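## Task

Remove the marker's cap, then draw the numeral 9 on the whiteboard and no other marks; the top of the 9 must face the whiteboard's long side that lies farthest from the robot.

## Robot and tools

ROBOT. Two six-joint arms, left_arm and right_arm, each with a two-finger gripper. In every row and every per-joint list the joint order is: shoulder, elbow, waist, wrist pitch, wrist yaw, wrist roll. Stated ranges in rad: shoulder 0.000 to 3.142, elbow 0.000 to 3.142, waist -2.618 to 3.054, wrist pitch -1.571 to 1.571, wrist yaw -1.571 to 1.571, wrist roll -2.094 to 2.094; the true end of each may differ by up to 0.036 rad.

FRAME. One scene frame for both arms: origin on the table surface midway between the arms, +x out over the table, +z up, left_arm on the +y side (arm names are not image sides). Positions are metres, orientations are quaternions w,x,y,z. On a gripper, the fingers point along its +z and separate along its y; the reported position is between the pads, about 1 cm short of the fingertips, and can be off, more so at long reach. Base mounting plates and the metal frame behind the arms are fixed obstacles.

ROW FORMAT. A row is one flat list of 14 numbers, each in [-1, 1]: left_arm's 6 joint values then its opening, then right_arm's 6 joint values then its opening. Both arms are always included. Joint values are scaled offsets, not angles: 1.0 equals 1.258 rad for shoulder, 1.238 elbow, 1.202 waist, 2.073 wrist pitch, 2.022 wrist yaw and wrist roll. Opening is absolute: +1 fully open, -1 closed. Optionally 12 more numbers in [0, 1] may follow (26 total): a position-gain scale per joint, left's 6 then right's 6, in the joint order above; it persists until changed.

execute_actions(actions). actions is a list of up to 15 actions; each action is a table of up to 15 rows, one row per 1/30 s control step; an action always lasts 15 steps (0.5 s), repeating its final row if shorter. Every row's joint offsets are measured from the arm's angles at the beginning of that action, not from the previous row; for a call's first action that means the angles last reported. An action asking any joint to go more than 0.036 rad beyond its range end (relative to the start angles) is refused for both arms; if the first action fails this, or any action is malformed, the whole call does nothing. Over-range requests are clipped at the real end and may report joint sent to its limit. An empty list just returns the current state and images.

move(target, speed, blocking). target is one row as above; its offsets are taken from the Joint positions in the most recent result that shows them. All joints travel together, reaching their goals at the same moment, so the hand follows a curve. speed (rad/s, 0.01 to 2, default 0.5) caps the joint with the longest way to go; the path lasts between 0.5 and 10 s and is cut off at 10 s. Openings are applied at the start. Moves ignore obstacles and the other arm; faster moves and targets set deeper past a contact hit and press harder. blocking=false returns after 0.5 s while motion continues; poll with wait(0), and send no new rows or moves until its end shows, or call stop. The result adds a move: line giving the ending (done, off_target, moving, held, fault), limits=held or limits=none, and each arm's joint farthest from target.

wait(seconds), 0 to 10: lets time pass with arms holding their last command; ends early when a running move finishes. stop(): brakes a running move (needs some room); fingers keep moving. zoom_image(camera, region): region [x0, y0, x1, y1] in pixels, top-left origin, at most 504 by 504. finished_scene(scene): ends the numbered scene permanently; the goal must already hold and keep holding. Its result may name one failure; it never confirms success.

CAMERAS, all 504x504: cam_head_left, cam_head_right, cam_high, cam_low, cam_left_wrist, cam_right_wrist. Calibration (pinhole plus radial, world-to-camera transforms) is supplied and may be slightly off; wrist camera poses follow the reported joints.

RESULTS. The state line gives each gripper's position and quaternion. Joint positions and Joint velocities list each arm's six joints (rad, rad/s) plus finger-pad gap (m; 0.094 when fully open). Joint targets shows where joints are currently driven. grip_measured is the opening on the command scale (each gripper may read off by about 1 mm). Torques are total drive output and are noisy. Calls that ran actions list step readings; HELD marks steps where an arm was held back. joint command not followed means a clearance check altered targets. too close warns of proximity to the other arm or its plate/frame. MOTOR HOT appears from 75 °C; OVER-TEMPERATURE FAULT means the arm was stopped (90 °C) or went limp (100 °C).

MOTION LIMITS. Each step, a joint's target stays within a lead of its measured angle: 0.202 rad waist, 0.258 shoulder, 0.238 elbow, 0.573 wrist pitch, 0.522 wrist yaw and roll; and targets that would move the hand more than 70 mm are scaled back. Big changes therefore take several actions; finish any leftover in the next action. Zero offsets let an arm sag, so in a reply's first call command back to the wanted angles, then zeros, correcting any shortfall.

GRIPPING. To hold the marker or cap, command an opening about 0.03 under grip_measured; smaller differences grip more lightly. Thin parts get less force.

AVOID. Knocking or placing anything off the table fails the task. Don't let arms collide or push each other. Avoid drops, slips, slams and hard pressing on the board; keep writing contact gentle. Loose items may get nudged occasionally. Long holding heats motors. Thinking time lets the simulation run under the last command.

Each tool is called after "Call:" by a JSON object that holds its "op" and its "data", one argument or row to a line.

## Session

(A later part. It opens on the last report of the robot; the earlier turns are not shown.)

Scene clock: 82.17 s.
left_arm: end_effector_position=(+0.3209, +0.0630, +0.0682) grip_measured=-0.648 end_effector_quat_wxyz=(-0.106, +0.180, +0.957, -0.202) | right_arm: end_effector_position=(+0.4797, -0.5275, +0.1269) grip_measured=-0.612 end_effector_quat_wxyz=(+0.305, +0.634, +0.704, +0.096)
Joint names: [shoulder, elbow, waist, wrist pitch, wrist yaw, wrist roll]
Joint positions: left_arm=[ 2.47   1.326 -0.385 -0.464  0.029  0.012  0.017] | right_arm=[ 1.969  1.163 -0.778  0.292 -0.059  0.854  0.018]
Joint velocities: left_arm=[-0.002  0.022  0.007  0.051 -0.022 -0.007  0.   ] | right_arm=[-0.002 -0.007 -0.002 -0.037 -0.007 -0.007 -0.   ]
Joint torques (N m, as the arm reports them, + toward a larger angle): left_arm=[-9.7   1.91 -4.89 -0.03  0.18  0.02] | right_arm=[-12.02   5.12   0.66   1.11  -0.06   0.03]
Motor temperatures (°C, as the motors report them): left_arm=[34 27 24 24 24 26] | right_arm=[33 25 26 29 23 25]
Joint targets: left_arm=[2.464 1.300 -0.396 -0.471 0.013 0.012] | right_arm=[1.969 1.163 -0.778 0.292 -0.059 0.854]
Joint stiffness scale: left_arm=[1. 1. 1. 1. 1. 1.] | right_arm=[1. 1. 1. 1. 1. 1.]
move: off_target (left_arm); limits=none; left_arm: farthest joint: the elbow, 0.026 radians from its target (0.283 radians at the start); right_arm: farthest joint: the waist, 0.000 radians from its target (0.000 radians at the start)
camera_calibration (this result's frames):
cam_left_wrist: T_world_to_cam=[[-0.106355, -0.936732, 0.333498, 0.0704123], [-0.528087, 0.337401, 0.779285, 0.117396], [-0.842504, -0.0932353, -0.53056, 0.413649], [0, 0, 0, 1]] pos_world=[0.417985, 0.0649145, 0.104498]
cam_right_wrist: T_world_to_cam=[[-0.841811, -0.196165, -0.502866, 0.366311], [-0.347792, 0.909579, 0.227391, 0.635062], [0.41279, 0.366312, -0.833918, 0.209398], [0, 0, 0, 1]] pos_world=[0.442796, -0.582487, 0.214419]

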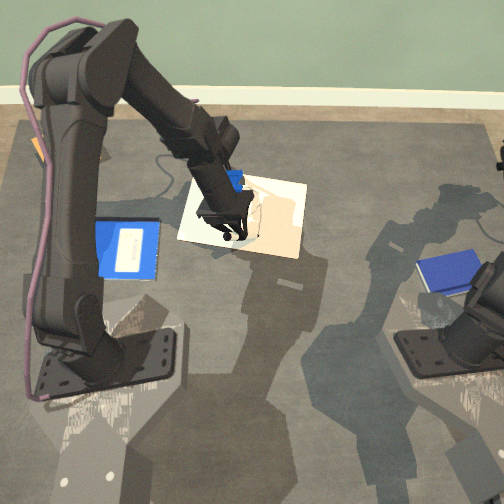

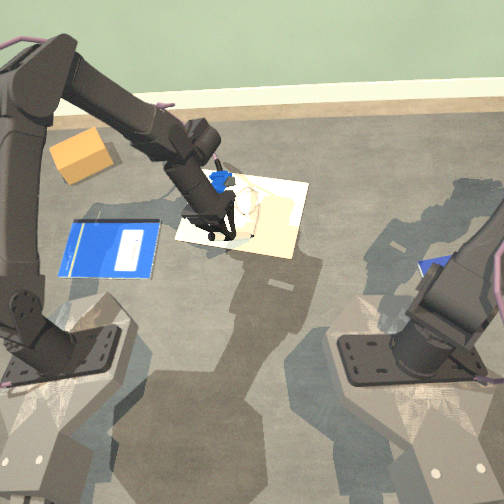

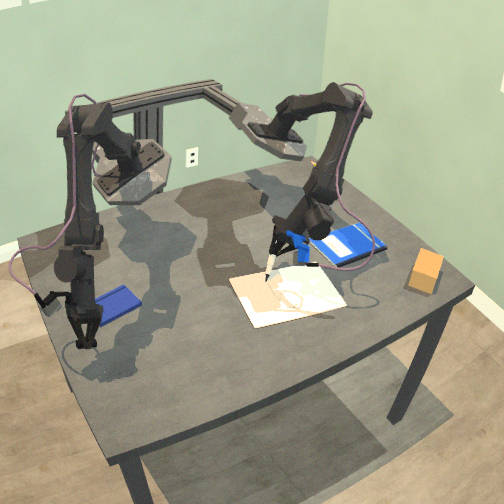

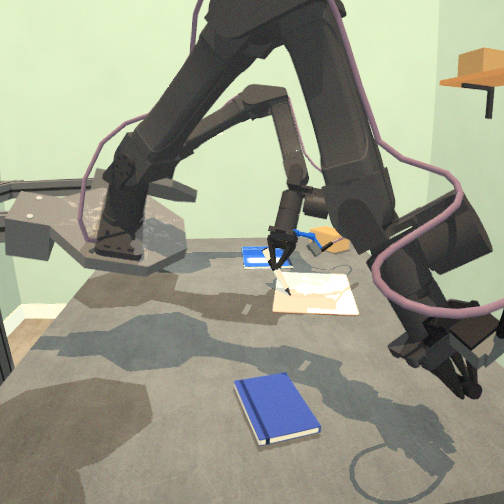

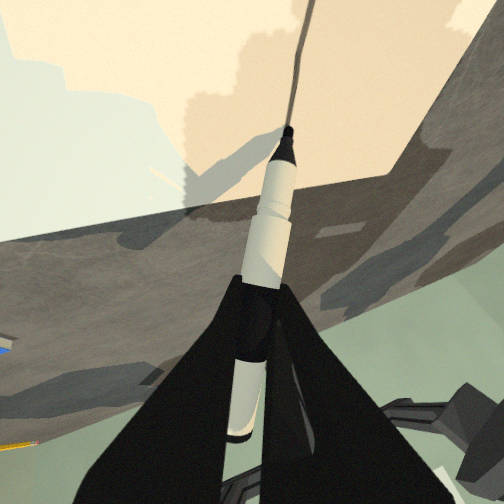

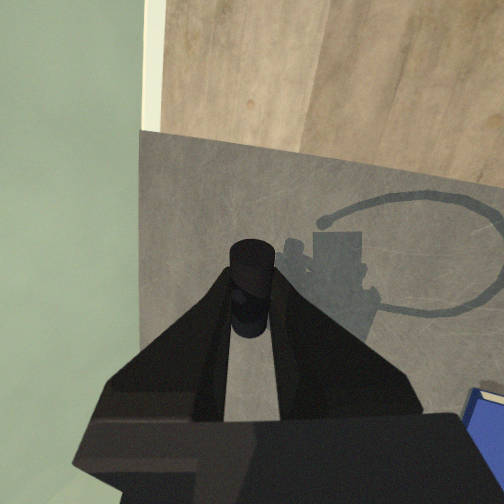

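Call:
{"op": "move", "data": {
  "target": [-0.06,0,0,0,-0.012,0,-0.74,0,0,0,0,0,0,-0.72],
  "speed": 0.2
}}

Call:
{"op": "execute_actions", "data": {
  "actions": []
}}

Scene clock: 83.27 s.
left_arm: end_effector_position=(+0.3437, +0.0680, +0.0858) grip_measured=-0.648 end_effector_quat_wxyz=(-0.073, +0.175, +0.962, -0.196) | right_arm: end_effector_position=(+0.4797, -0.5275, +0.1269) grip_measured=-0.612 end_effector_quat_wxyz=(+0.305, +0.634, +0.704, +0.096)
Joint names: [shoulder, elbow, waist, wrist pitch, wrist yaw, wrist roll]
Joint positions: left_arm=[ 2.406  1.326 -0.385 -0.464  0.005  0.012  0.017] | right_arm=[ 1.969  1.163 -0.778  0.292 -0.059  0.854  0.018]
Joint velocities: left_arm=[-0.007  0.002  0.007  0.037 -0.022  0.11  -0.001] | right_arm=[-0.002  0.007 -0.002 -0.051 -0.022  0.022 -0.   ]
Joint torques (N m, as the arm reports them, + toward a larger angle): left_arm=[-10.07   3.95  -4.07   0.16   0.3    0.03] | right_arm=[-12.     5.11   0.6    1.12  -0.07   0.02]
Motor temperatures (°C, as the motors report them): left_arm=[34 27 24 24 24 26] | right_arm=[33 25 26 30 23 25]
Joint targets: left_arm=[2.394 1.326 -0.385 -0.464 0.004 0.012] | right_arm=[1.969 1.163 -0.778 0.292 -0.059 0.854]
Joint stiffness scale: left_arm=[1. 1. 1. 1. 1. 1.] | right_arm=[1. 1. 1. 1. 1. 1.]
move: done; limits=none; left_arm: farthest joint: the shoulder, 0.011 radians from its target (0.075 radians at the start); right_arm: farthest joint: the waist, 0.000 radians from its target (0.000 radians at the start)
camera_calibration (this result's frames):
cam_left_wrist: T_world_to_cam=[[-0.105974, -0.940033, 0.324203, 0.0725933], [-0.584948, 0.322592, 0.744157, 0.137541], [-0.804117, -0.110781, -0.584057, 0.435287], [0, 0, 0, 1]] pos_world=[0.438169, 0.0720918, 0.128345]
cam_right_wrist: T_world_to_cam=[[-0.841811, -0.196165, -0.502866, 0.366311], [-0.347792, 0.909579, 0.227391, 0.635062], [0.41279, 0.366312, -0.833918, 0.209398], [0, 0, 0, 1]] pos_world=[0.442796, -0.582487, 0.214419]

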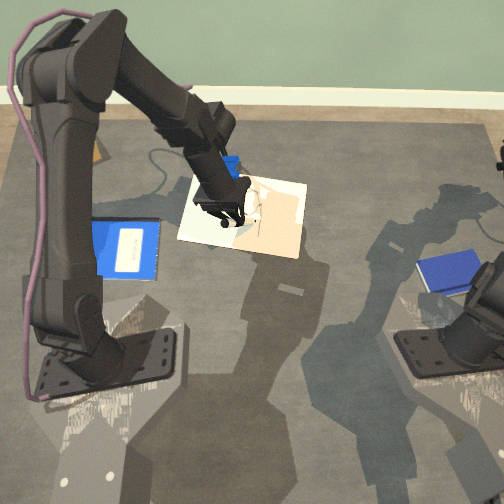

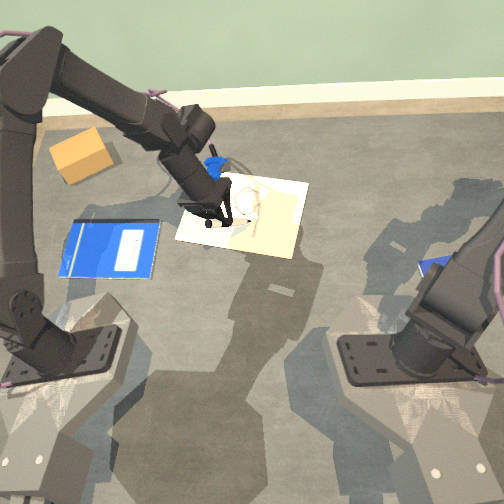

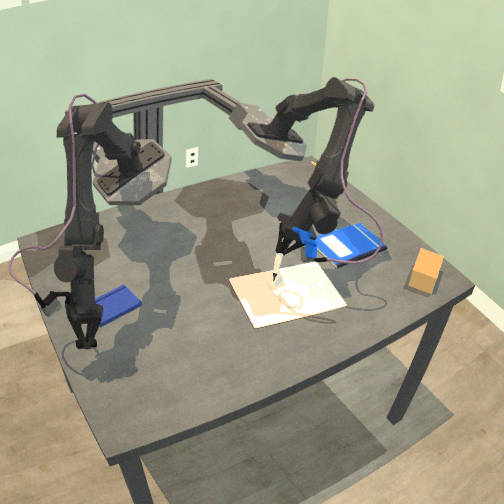

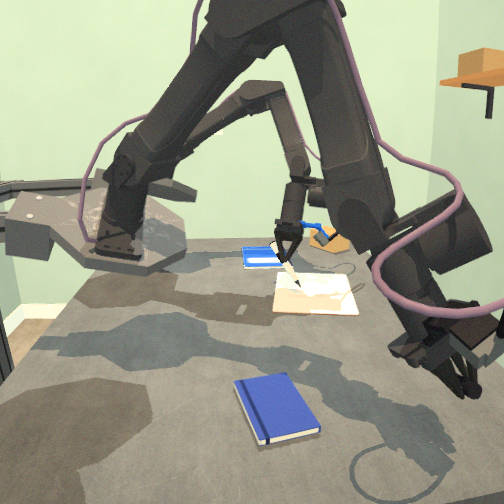

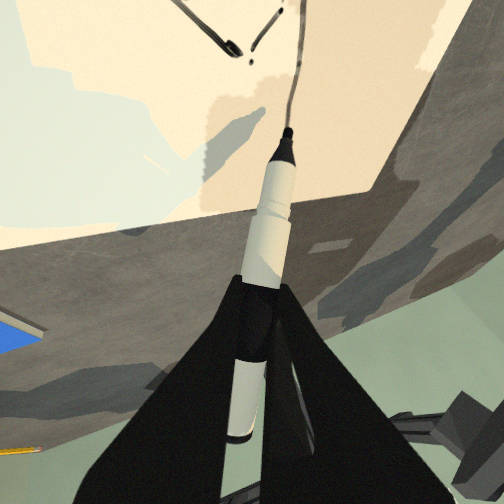

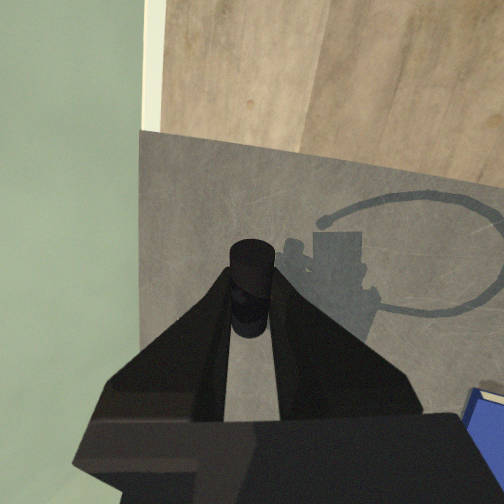

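Scene clock: 83.27 s.
left_arm: end_effector_position=(+0.3437, +0.0680, +0.0858) grip_measured=-0.648 end_effector_quat_wxyz=(-0.073, +0.175, +0.962, -0.196) | right_arm: end_effector_position=(+0.4797, -0.5275, +0.1269) grip_measured=-0.612 end_effector_quat_wxyz=(+0.305, +0.634, +0.704, +0.096)
Joint names: [shoulder, elbow, waist, wrist pitch, wrist yaw, wrist roll]
Joint positions: left_arm=[ 2.406  1.326 -0.385 -0.464  0.005  0.012  0.017] | right_arm=[ 1.969  1.163 -0.778  0.292 -0.059  0.854  0.018]
Joint velocities: left_arm=[-0.007  0.002  0.007  0.037 -0.022  0.11  -0.001] | right_arm=[-0.002  0.007 -0.002 -0.051 -0.022  0.022 -0.   ]
Joint torques (N m, as the arm reports them, + toward a larger angle): left_arm=[-10.07   3.95  -4.07   0.16   0.3    0.03] | right_arm=[-12.     5.11   0.6    1.12  -0.07   0.02]
Motor temperatures (°C, as the motors report them): left_arm=[34 27 24 24 24 26] | right_arm=[33 25 26 30 23 25]
Joint targets: left_arm=[2.394 1.326 -0.385 -0.464 0.004 0.012] | right_arm=[1.969 1.163 -0.778 0.292 -0.059 0.854]
Joint stiffness scale: left_arm=[1. 1. 1. 1. 1. 1.] | right_arm=[1. 1. 1. 1. 1. 1.]
camera_calibration (this result's frames):
cam_left_wrist: T_world_to_cam=[[-0.105974, -0.940033, 0.324203, 0.0725933], [-0.584948, 0.322592, 0.744157, 0.137541], [-0.804117, -0.110781, -0.584057, 0.435287], [0, 0, 0, 1]] pos_world=[0.438169, 0.0720918, 0.128345]
cam_right_wrist: T_world_to_cam=[[-0.841811, -0.196165, -0.502866, 0.366311], [-0.347792, 0.909579, 0.227391, 0.635062], [0.41279, 0.366312, -0.833918, 0.209398], [0, 0, 0, 1]] pos_world=[0.442796, -0.582487, 0.214419]

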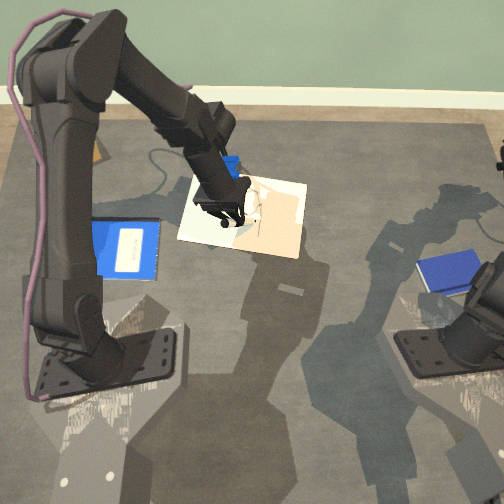

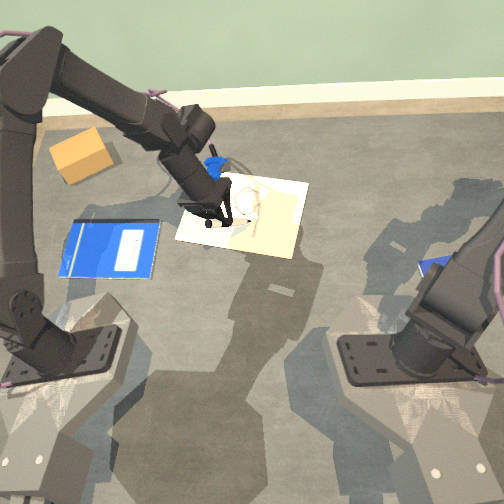

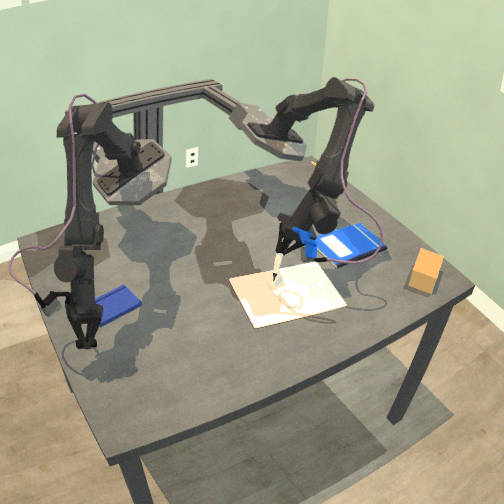

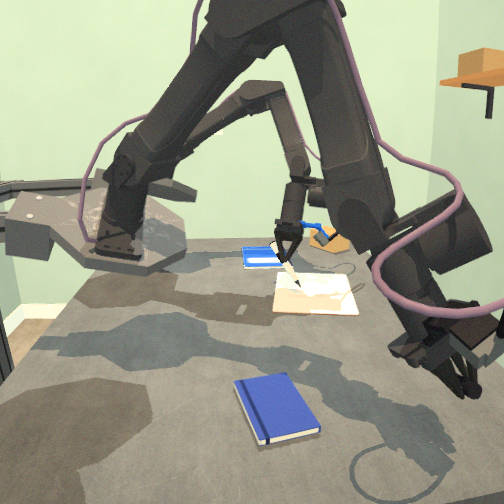

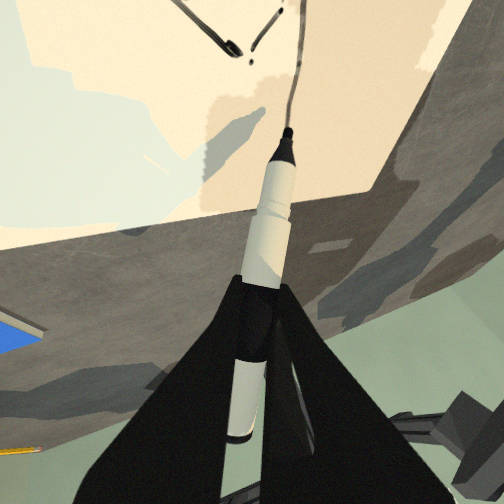

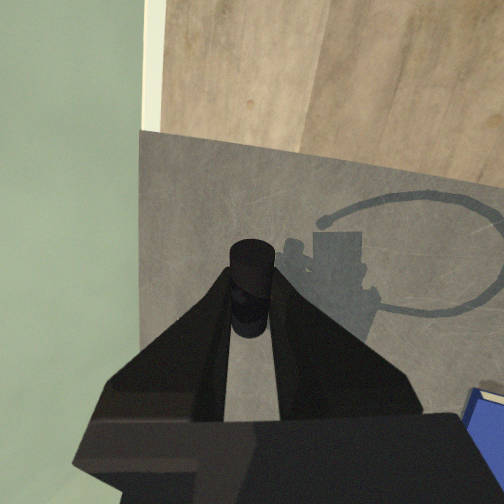

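Call:
{"op": "move", "data": {
  "target": [0.112,0.262,0.06,-0.095,0,0,-0.74,0,0,0,0,0,0,-0.72],
  "speed": 0.3
}}

Call:
{"op": "zoom_image", "data": {
  "camera": "cam_left_wrist",
  "region": [150,0,370,220]
}}

Scene clock: 85.37 s.
left_arm: end_effector_position=(+0.3986, +0.0814, +0.0733) grip_measured=-0.648 end_effector_quat_wxyz=(-0.085, +0.140, +0.968, -0.191) | right_arm: end_effector_position=(+0.4797, -0.5275, +0.1269) grip_measured=-0.612 end_effector_quat_wxyz=(+0.305, +0.634, +0.704, +0.096)
Joint names: [shoulder, elbow, waist, wrist pitch, wrist yaw, wrist roll]
Joint positions: left_arm=[ 2.533  1.628 -0.31  -0.649  0.004  0.012  0.017] | right_arm=[ 1.969  1.163 -0.778  0.292 -0.059  0.854  0.018]
Joint velocities: left_arm=[ 0.002  0.012  0.012  0.007 -0.022 -0.007 -0.   ] | right_arm=[ 0.007  0.017 -0.017  0.066 -0.007 -0.066  0.001]
Joint torques (N m, as the arm reports them, + toward a larger angle): left_arm=[-9.51  6.02 -4.62 -0.02  0.34  0.03] | right_arm=[-12.01   5.1    0.59   1.11  -0.05   0.02]
Motor temperatures (°C, as the motors report them): left_arm=[33 27 24 24 24 26] | right_arm=[33 25 26 30 23 25]
Joint targets: left_arm=[2.547 1.650 -0.313 -0.660 0.005 0.012] | right_arm=[1.969 1.163 -0.778 0.292 -0.059 0.854]
Joint stiffness scale: left_arm=[1. 1. 1. 1. 1. 1.] | right_arm=[1. 1. 1. 1. 1. 1.]
move: off_target (left_arm); limits=none; left_arm: farthest joint: the elbow, 0.022 radians from its target (0.325 radians at the start); right_arm: farthest joint: the waist, 0.000 radians from its target (0.000 radians at the start)
camera_calibration (this result's frames):
cam_left_wrist: T_world_to_cam=[[-0.0346443, -0.95115, 0.306779, 0.0687361], [-0.57787, 0.269511, 0.770344, 0.174244], [-0.815393, -0.15059, -0.558978, 0.479449], [0, 0, 0, 1]] pos_world=[0.494011, 0.0906181, 0.112687]
cam_right_wrist: T_world_to_cam=[[-0.841811, -0.196165, -0.502866, 0.366311], [-0.347792, 0.909579, 0.227391, 0.635062], [0.41279, 0.366312, -0.833918, 0.209398], [0, 0, 0, 1]] pos_world=[0.442796, -0.582487, 0.214419]

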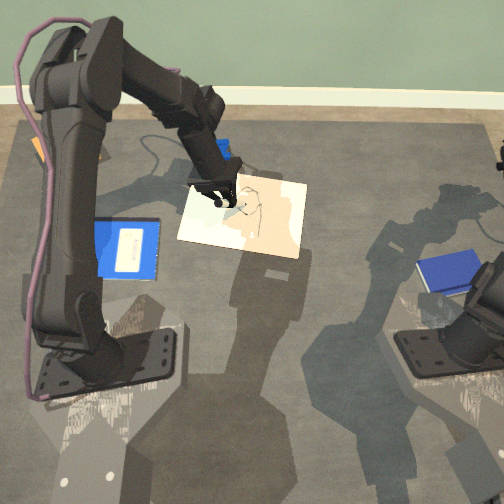

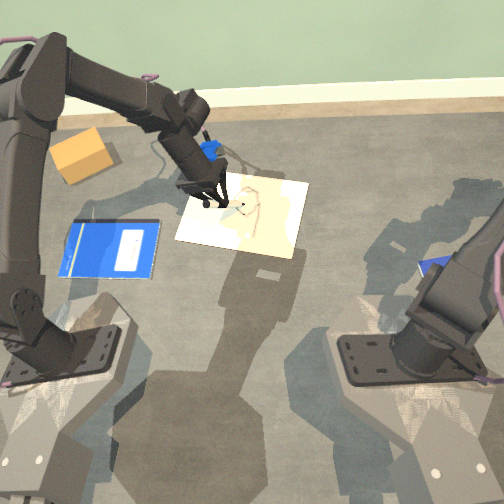

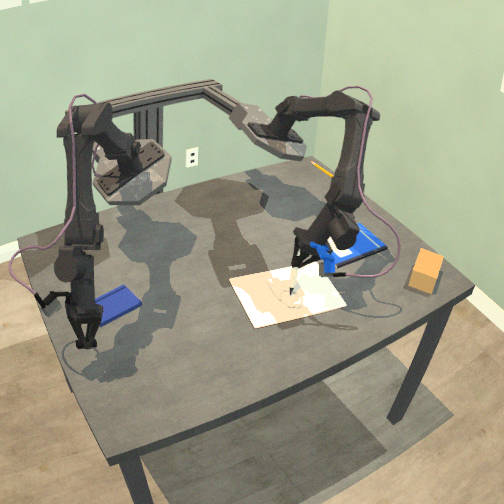

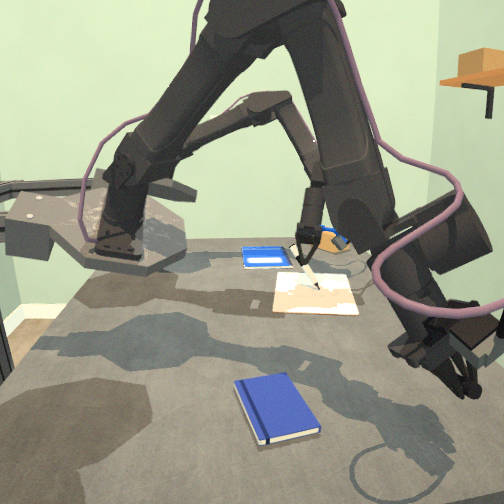

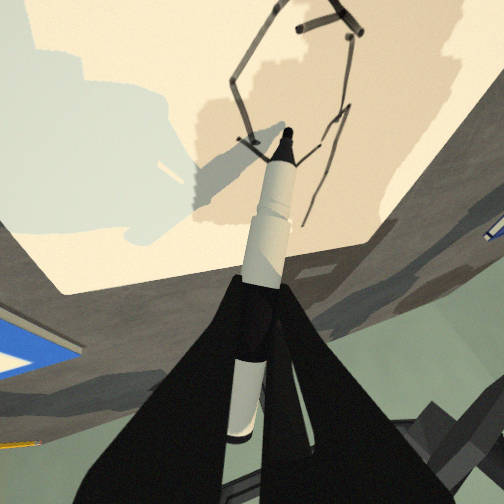

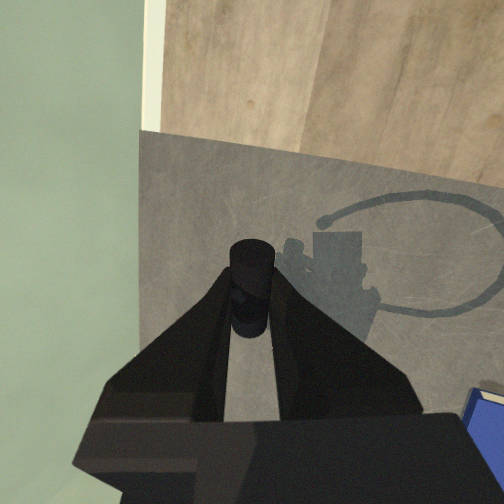

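Region (150, 0, 370, 220) of cam_left_wrist's 504x504 image, scaled by 2.291, with more detail than that image has.

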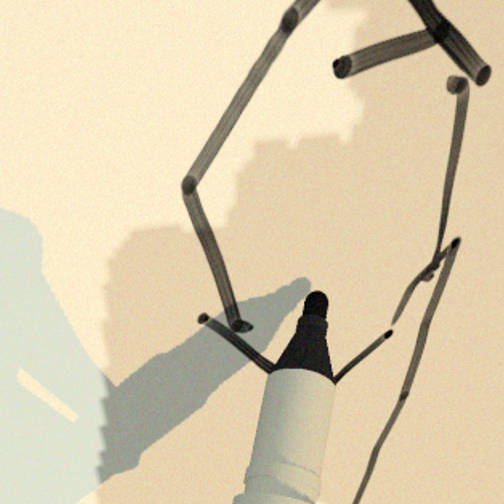

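Call:
{"op": "move", "data": {
  "target": [-0.004,-0.048,-0.026,0.012,0,0,-0.74,0,0,0,0,0,0,-0.72],
  "speed": 0.1
}}

Call:
{"op": "zoom_image", "data": {
  "camera": "cam_left_wrist",
  "region": [150,0,370,220]
}}

Scene clock: 86.93 s.
left_arm: end_effector_position=(+0.3811, +0.0755, +0.0707) grip_measured=-0.648 end_effector_quat_wxyz=(-0.098, +0.153, +0.965, -0.190) | right_arm: end_effector_position=(+0.4797, -0.5275, +0.1269) grip_measured=-0.612 end_effector_quat_wxyz=(+0.305, +0.634, +0.704, +0.096)
Joint names: [shoulder, elbow, waist, wrist pitch, wrist yaw, wrist roll]
Joint positions: left_arm=[ 2.533  1.585 -0.33  -0.636  0.004  0.012  0.017] | right_arm=[ 1.969  1.163 -0.778  0.292 -0.059  0.854  0.018]
Joint velocities: left_arm=[-0.002 -0.012 -0.002 -0.051  0.051  0.037 -0.   ] | right_arm=[-0.007  0.012 -0.007 -0.051 -0.037 -0.007  0.   ]
Joint torques (N m, as the arm reports them, + toward a larger angle): left_arm=[-10.5    3.14  -5.32   0.17   0.33   0.03] | right_arm=[-12.01   5.13   0.62   1.13  -0.07   0.02]
Motor temperatures (°C, as the motors report them): left_arm=[33 27 24 24 24 26] | right_arm=[33 25 26 30 23 25]
Joint targets: left_arm=[2.528 1.568 -0.342 -0.625 0.005 0.012] | right_arm=[1.969 1.163 -0.778 0.292 -0.059 0.854]
Joint stiffness scale: left_arm=[1. 1. 1. 1. 1. 1.] | right_arm=[1. 1. 1. 1. 1. 1.]
move: done; limits=none; left_arm: farthest joint: the elbow, 0.016 radians from its target (0.060 radians at the start); right_arm: farthest joint: the waist, 0.000 radians from its target (0.000 radians at the start)
camera_calibration (this result's frames):
cam_left_wrist: T_world_to_cam=[[-0.0565643, -0.950721, 0.304843, 0.0718517], [-0.554053, 0.283894, 0.782579, 0.156673], [-0.830557, -0.124633, -0.542808, 0.465523], [0, 0, 0, 1]] pos_world=[0.477513, 0.0818521, 0.108177]
cam_right_wrist: T_world_to_cam=[[-0.841811, -0.196165, -0.502866, 0.366311], [-0.347792, 0.909579, 0.227391, 0.635062], [0.41279, 0.366312, -0.833918, 0.209398], [0, 0, 0, 1]] pos_world=[0.442796, -0.582487, 0.214419]

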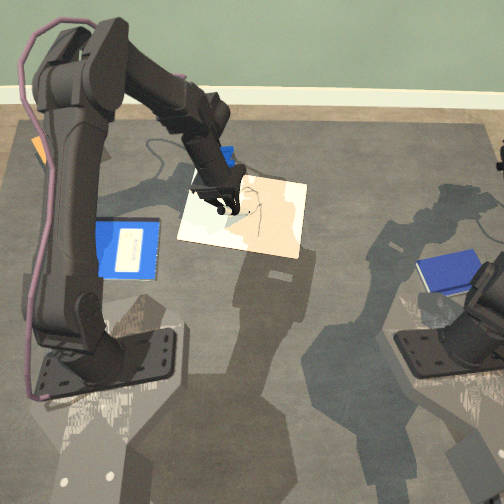

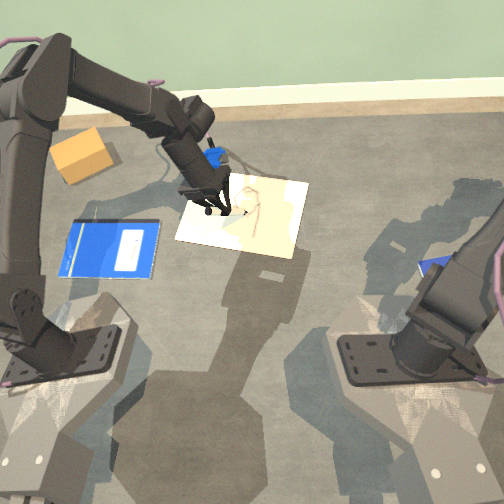

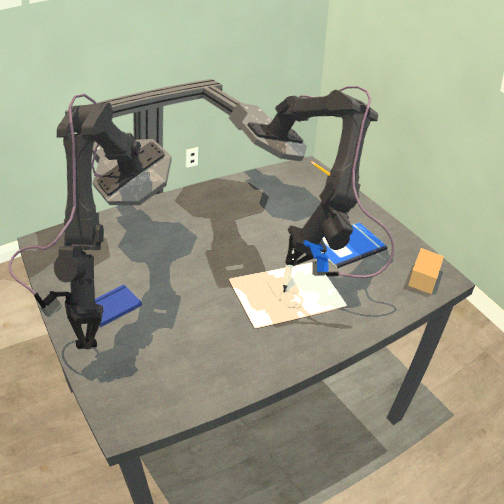

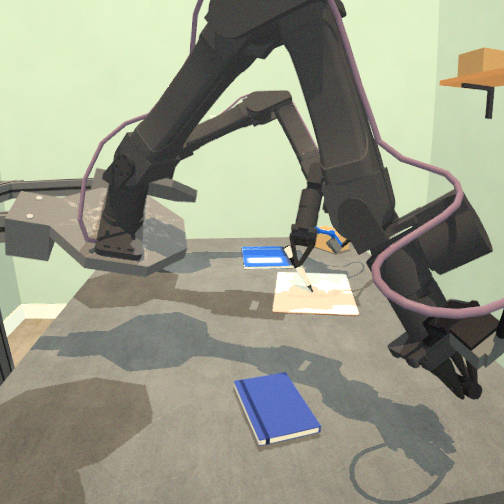

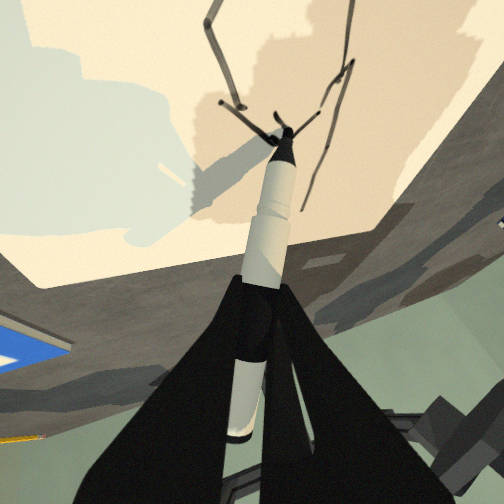

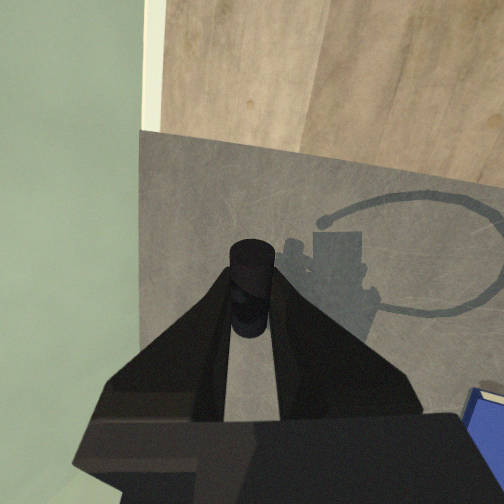

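Region (150, 0, 370, 220) of cam_left_wrist's 504x504 image, scaled by 2.291, with more detail than that image has.

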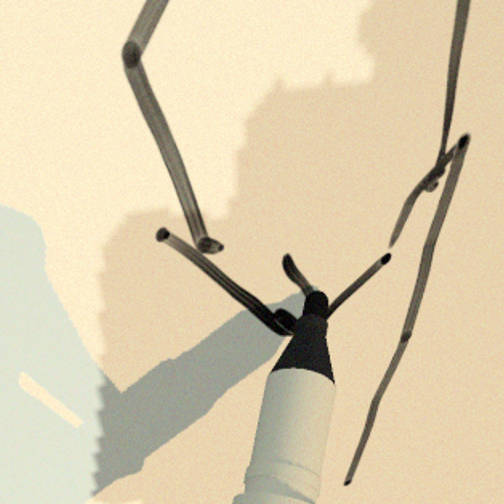

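Call:
{"op": "move", "data": {
  "target": [0.004,-0.035,0.020,0.008,0,0,-0.74,0,0,0,0,0,0,-0.72],
  "speed": 0.1
}}

Call:
{"op": "zoom_image", "data": {
  "camera": "cam_left_wrist",
  "region": [150,0,370,220]
}}

Scene clock: 87.97 s.
left_arm: end_effector_position=(+0.3784, +0.0776, +0.0677) grip_measured=-0.648 end_effector_quat_wxyz=(-0.102, +0.144, +0.964, -0.201) | right_arm: end_effector_position=(+0.4797, -0.5275, +0.1269) grip_measured=-0.612 end_effector_quat_wxyz=(+0.305, +0.634, +0.704, +0.096)
Joint names: [shoulder, elbow, waist, wrist pitch, wrist yaw, wrist roll]
Joint positions: left_arm=[ 2.533  1.571 -0.314 -0.624  0.029  0.013  0.017] | right_arm=[ 1.969  1.163 -0.778  0.292 -0.059  0.854  0.018]
Joint velocities: left_arm=[ 0.012 -0.002  0.002 -0.066 -0.051 -0.051  0.   ] | right_arm=[-0.022 -0.017 -0.027 -0.007 -0.037 -0.11  -0.   ]
Joint torques (N m, as the arm reports them, + toward a larger angle): left_arm=[-9.9   2.25 -3.76  0.07  0.05  0.02] | right_arm=[-12.     5.13   0.64   1.13  -0.06   0.02]
Motor temperatures (°C, as the motors report them): left_arm=[33 27 24 24 24 26] | right_arm=[33 25 26 30 23 25]
Joint targets: left_arm=[2.538 1.542 -0.306 -0.620 0.004 0.012] | right_arm=[1.969 1.163 -0.778 0.292 -0.059 0.854]
Joint stiffness scale: left_arm=[1. 1. 1. 1. 1. 1.] | right_arm=[1. 1. 1. 1. 1. 1.]
move: off_target (left_arm); limits=none; left_arm: farthest joint: the elbow, 0.029 radians from its target (0.043 radians at the start); right_arm: farthest joint: the waist, 0.000 radians from its target (0.000 radians at the start)
camera_calibration (this result's frames):
cam_left_wrist: T_world_to_cam=[[-0.0361414, -0.94541, 0.323872, 0.0651397], [-0.547677, 0.289819, 0.784891, 0.153959], [-0.835909, -0.14901, -0.528254, 0.464873], [0, 0, 0, 1]] pos_world=[0.475266, 0.0862342, 0.103633]
cam_right_wrist: T_world_to_cam=[[-0.841811, -0.196165, -0.502866, 0.366311], [-0.347792, 0.909579, 0.227391, 0.635062], [0.41279, 0.366312, -0.833918, 0.209398], [0, 0, 0, 1]] pos_world=[0.442796, -0.582487, 0.214419]

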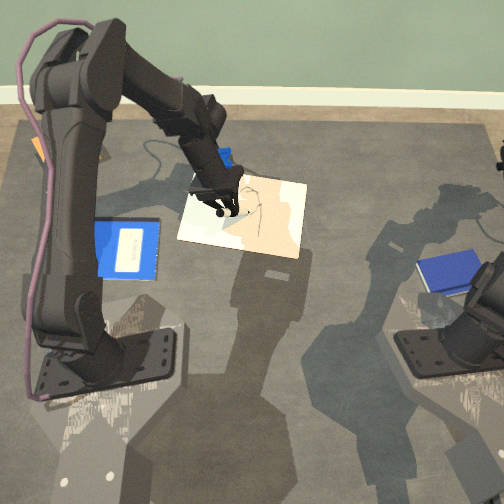

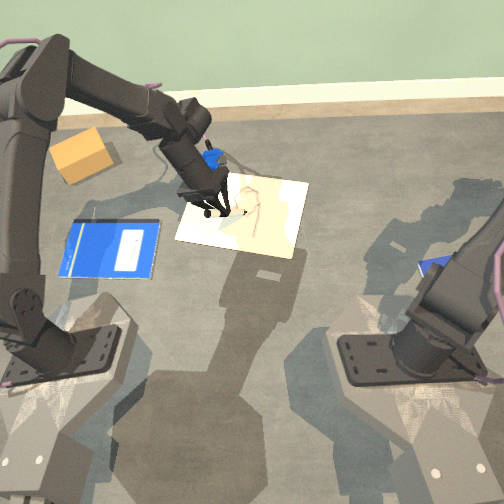

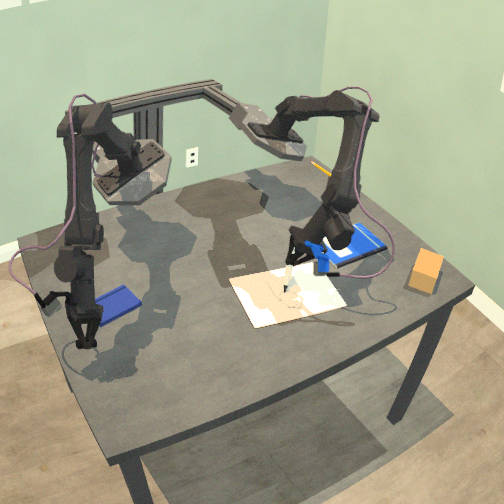

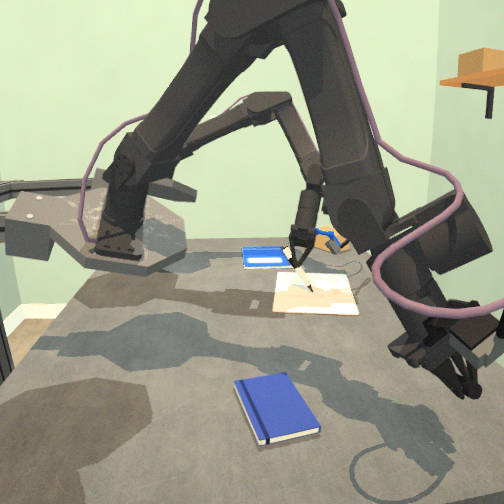

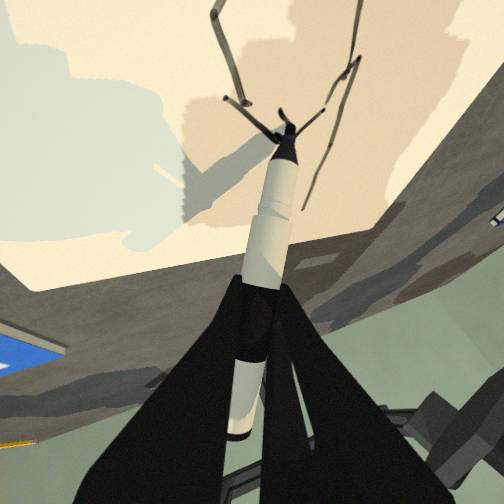

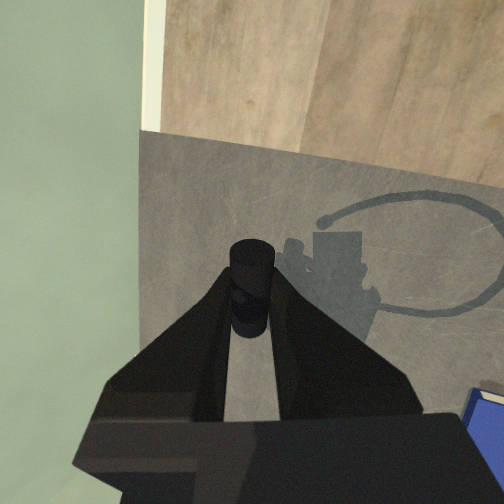

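Region (150, 0, 370, 220) of cam_left_wrist's 504x504 image, scaled by 2.291, with more detail than that image has.

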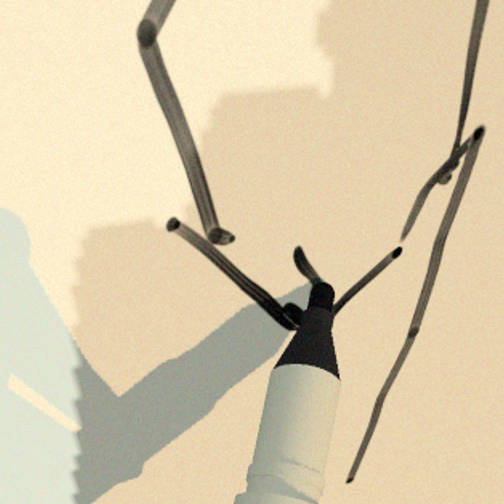

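Call:
{"op": "move", "data": {
  "target": [-0.014,-0.012,0.006,0,-0.016,0,-0.74,0,0,0,0,0,0,-0.72],
  "speed": 0.06
}}

Call:
{"op": "zoom_image", "data": {
  "camera": "cam_left_wrist",
  "region": [150,0,370,220]
}}

Scene clock: 88.93 s.
left_arm: end_effector_position=(+0.3804, +0.0782, +0.0689) grip_measured=-0.648 end_effector_quat_wxyz=(-0.099, +0.144, +0.964, -0.200) | right_arm: end_effector_position=(+0.4797, -0.5275, +0.1269) grip_measured=-0.612 end_effector_quat_wxyz=(+0.305, +0.634, +0.704, +0.096)
Joint names: [shoulder, elbow, waist, wrist pitch, wrist yaw, wrist roll]
Joint positions: left_arm=[ 2.529  1.571 -0.314 -0.622  0.026  0.013  0.017] | right_arm=[ 1.969  1.163 -0.778  0.292 -0.059  0.854  0.018]
Joint velocities: left_arm=[-0.007 -0.012 -0.012  0.022 -0.037 -0.066  0.001] | right_arm=[-0.002 -0.007 -0.002  0.037  0.037  0.022 -0.001]
Joint torques (N m, as the arm reports them, + toward a larger angle): left_arm=[-11.1    3.21  -3.84   0.02   0.01   0.03] | right_arm=[-11.97   5.08   0.62   1.12  -0.06   0.01]
Motor temperatures (°C, as the motors report them): left_arm=[33 27 24 24 24 26] | right_arm=[33 25 26 30 23 25]
Joint targets: left_arm=[2.516 1.556 -0.307 -0.623 -0.003 0.013] | right_arm=[1.969 1.163 -0.778 0.292 -0.059 0.854]
Joint stiffness scale: left_arm=[1. 1. 1. 1. 1. 1.] | right_arm=[1. 1. 1. 1. 1. 1.]
move: off_target (left_arm); limits=none; left_arm: farthest joint: the wrist yaw, 0.029 radians from its target (0.032 radians at the start); right_arm: farthest joint: the waist, 0.000 radians from its target (0.000 radians at the start)
camera_calibration (this result's frames):
cam_left_wrist: T_world_to_cam=[[-0.0363972, -0.945974, 0.322193, 0.0656727], [-0.552926, 0.287624, 0.782014, 0.156222], [-0.832435, -0.149686, -0.533522, 0.466367], [0, 0, 0, 1]] pos_world=[0.47699, 0.0869998, 0.10549]
cam_right_wrist: T_world_to_cam=[[-0.841811, -0.196165, -0.502866, 0.366311], [-0.347792, 0.909579, 0.227391, 0.635062], [0.41279, 0.366312, -0.833918, 0.209398], [0, 0, 0, 1]] pos_world=[0.442796, -0.582487, 0.214419]

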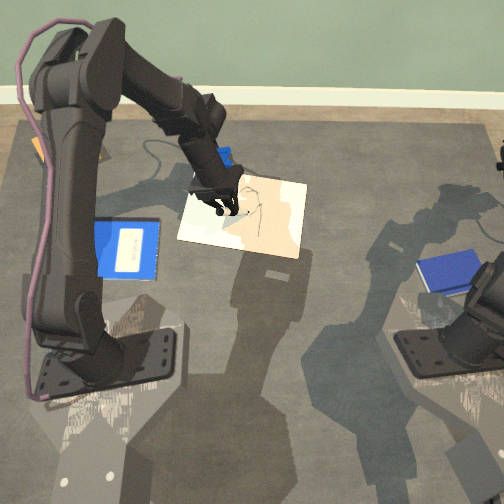

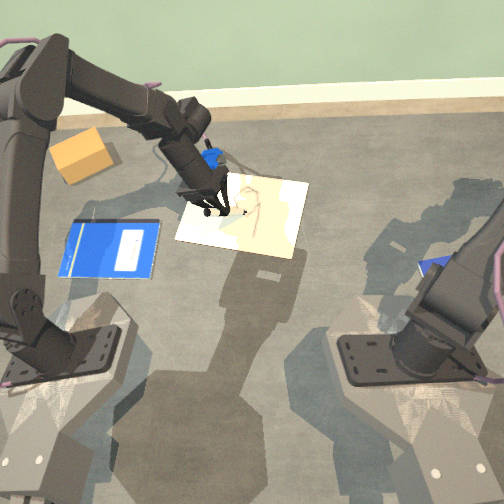

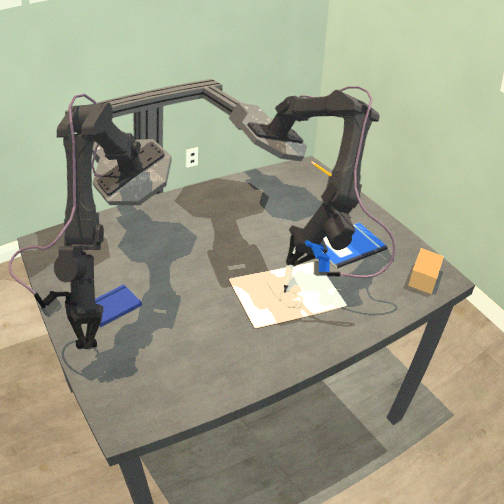

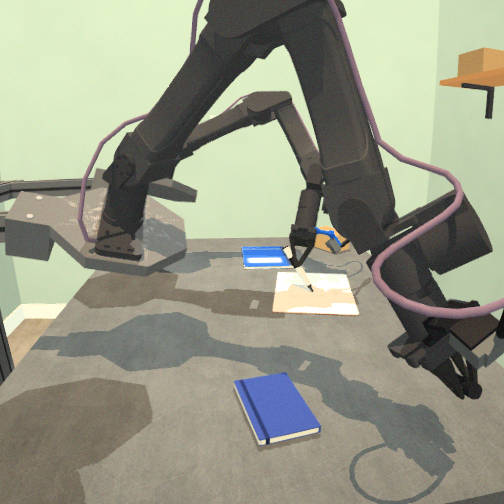

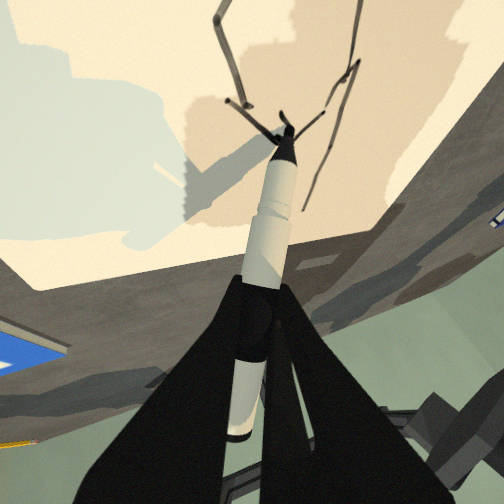

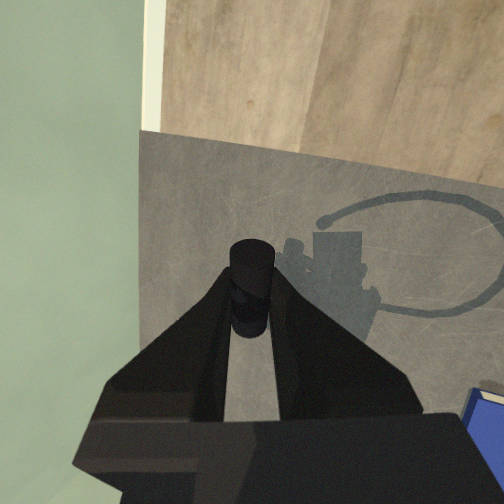

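Region (150, 0, 370, 220) of cam_left_wrist's 504x504 image, scaled by 2.291, with more detail than that image has.

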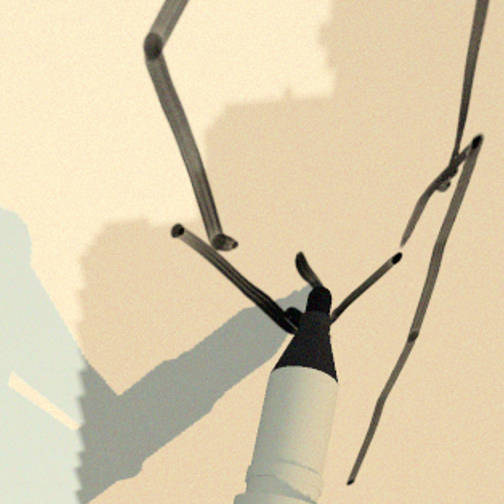

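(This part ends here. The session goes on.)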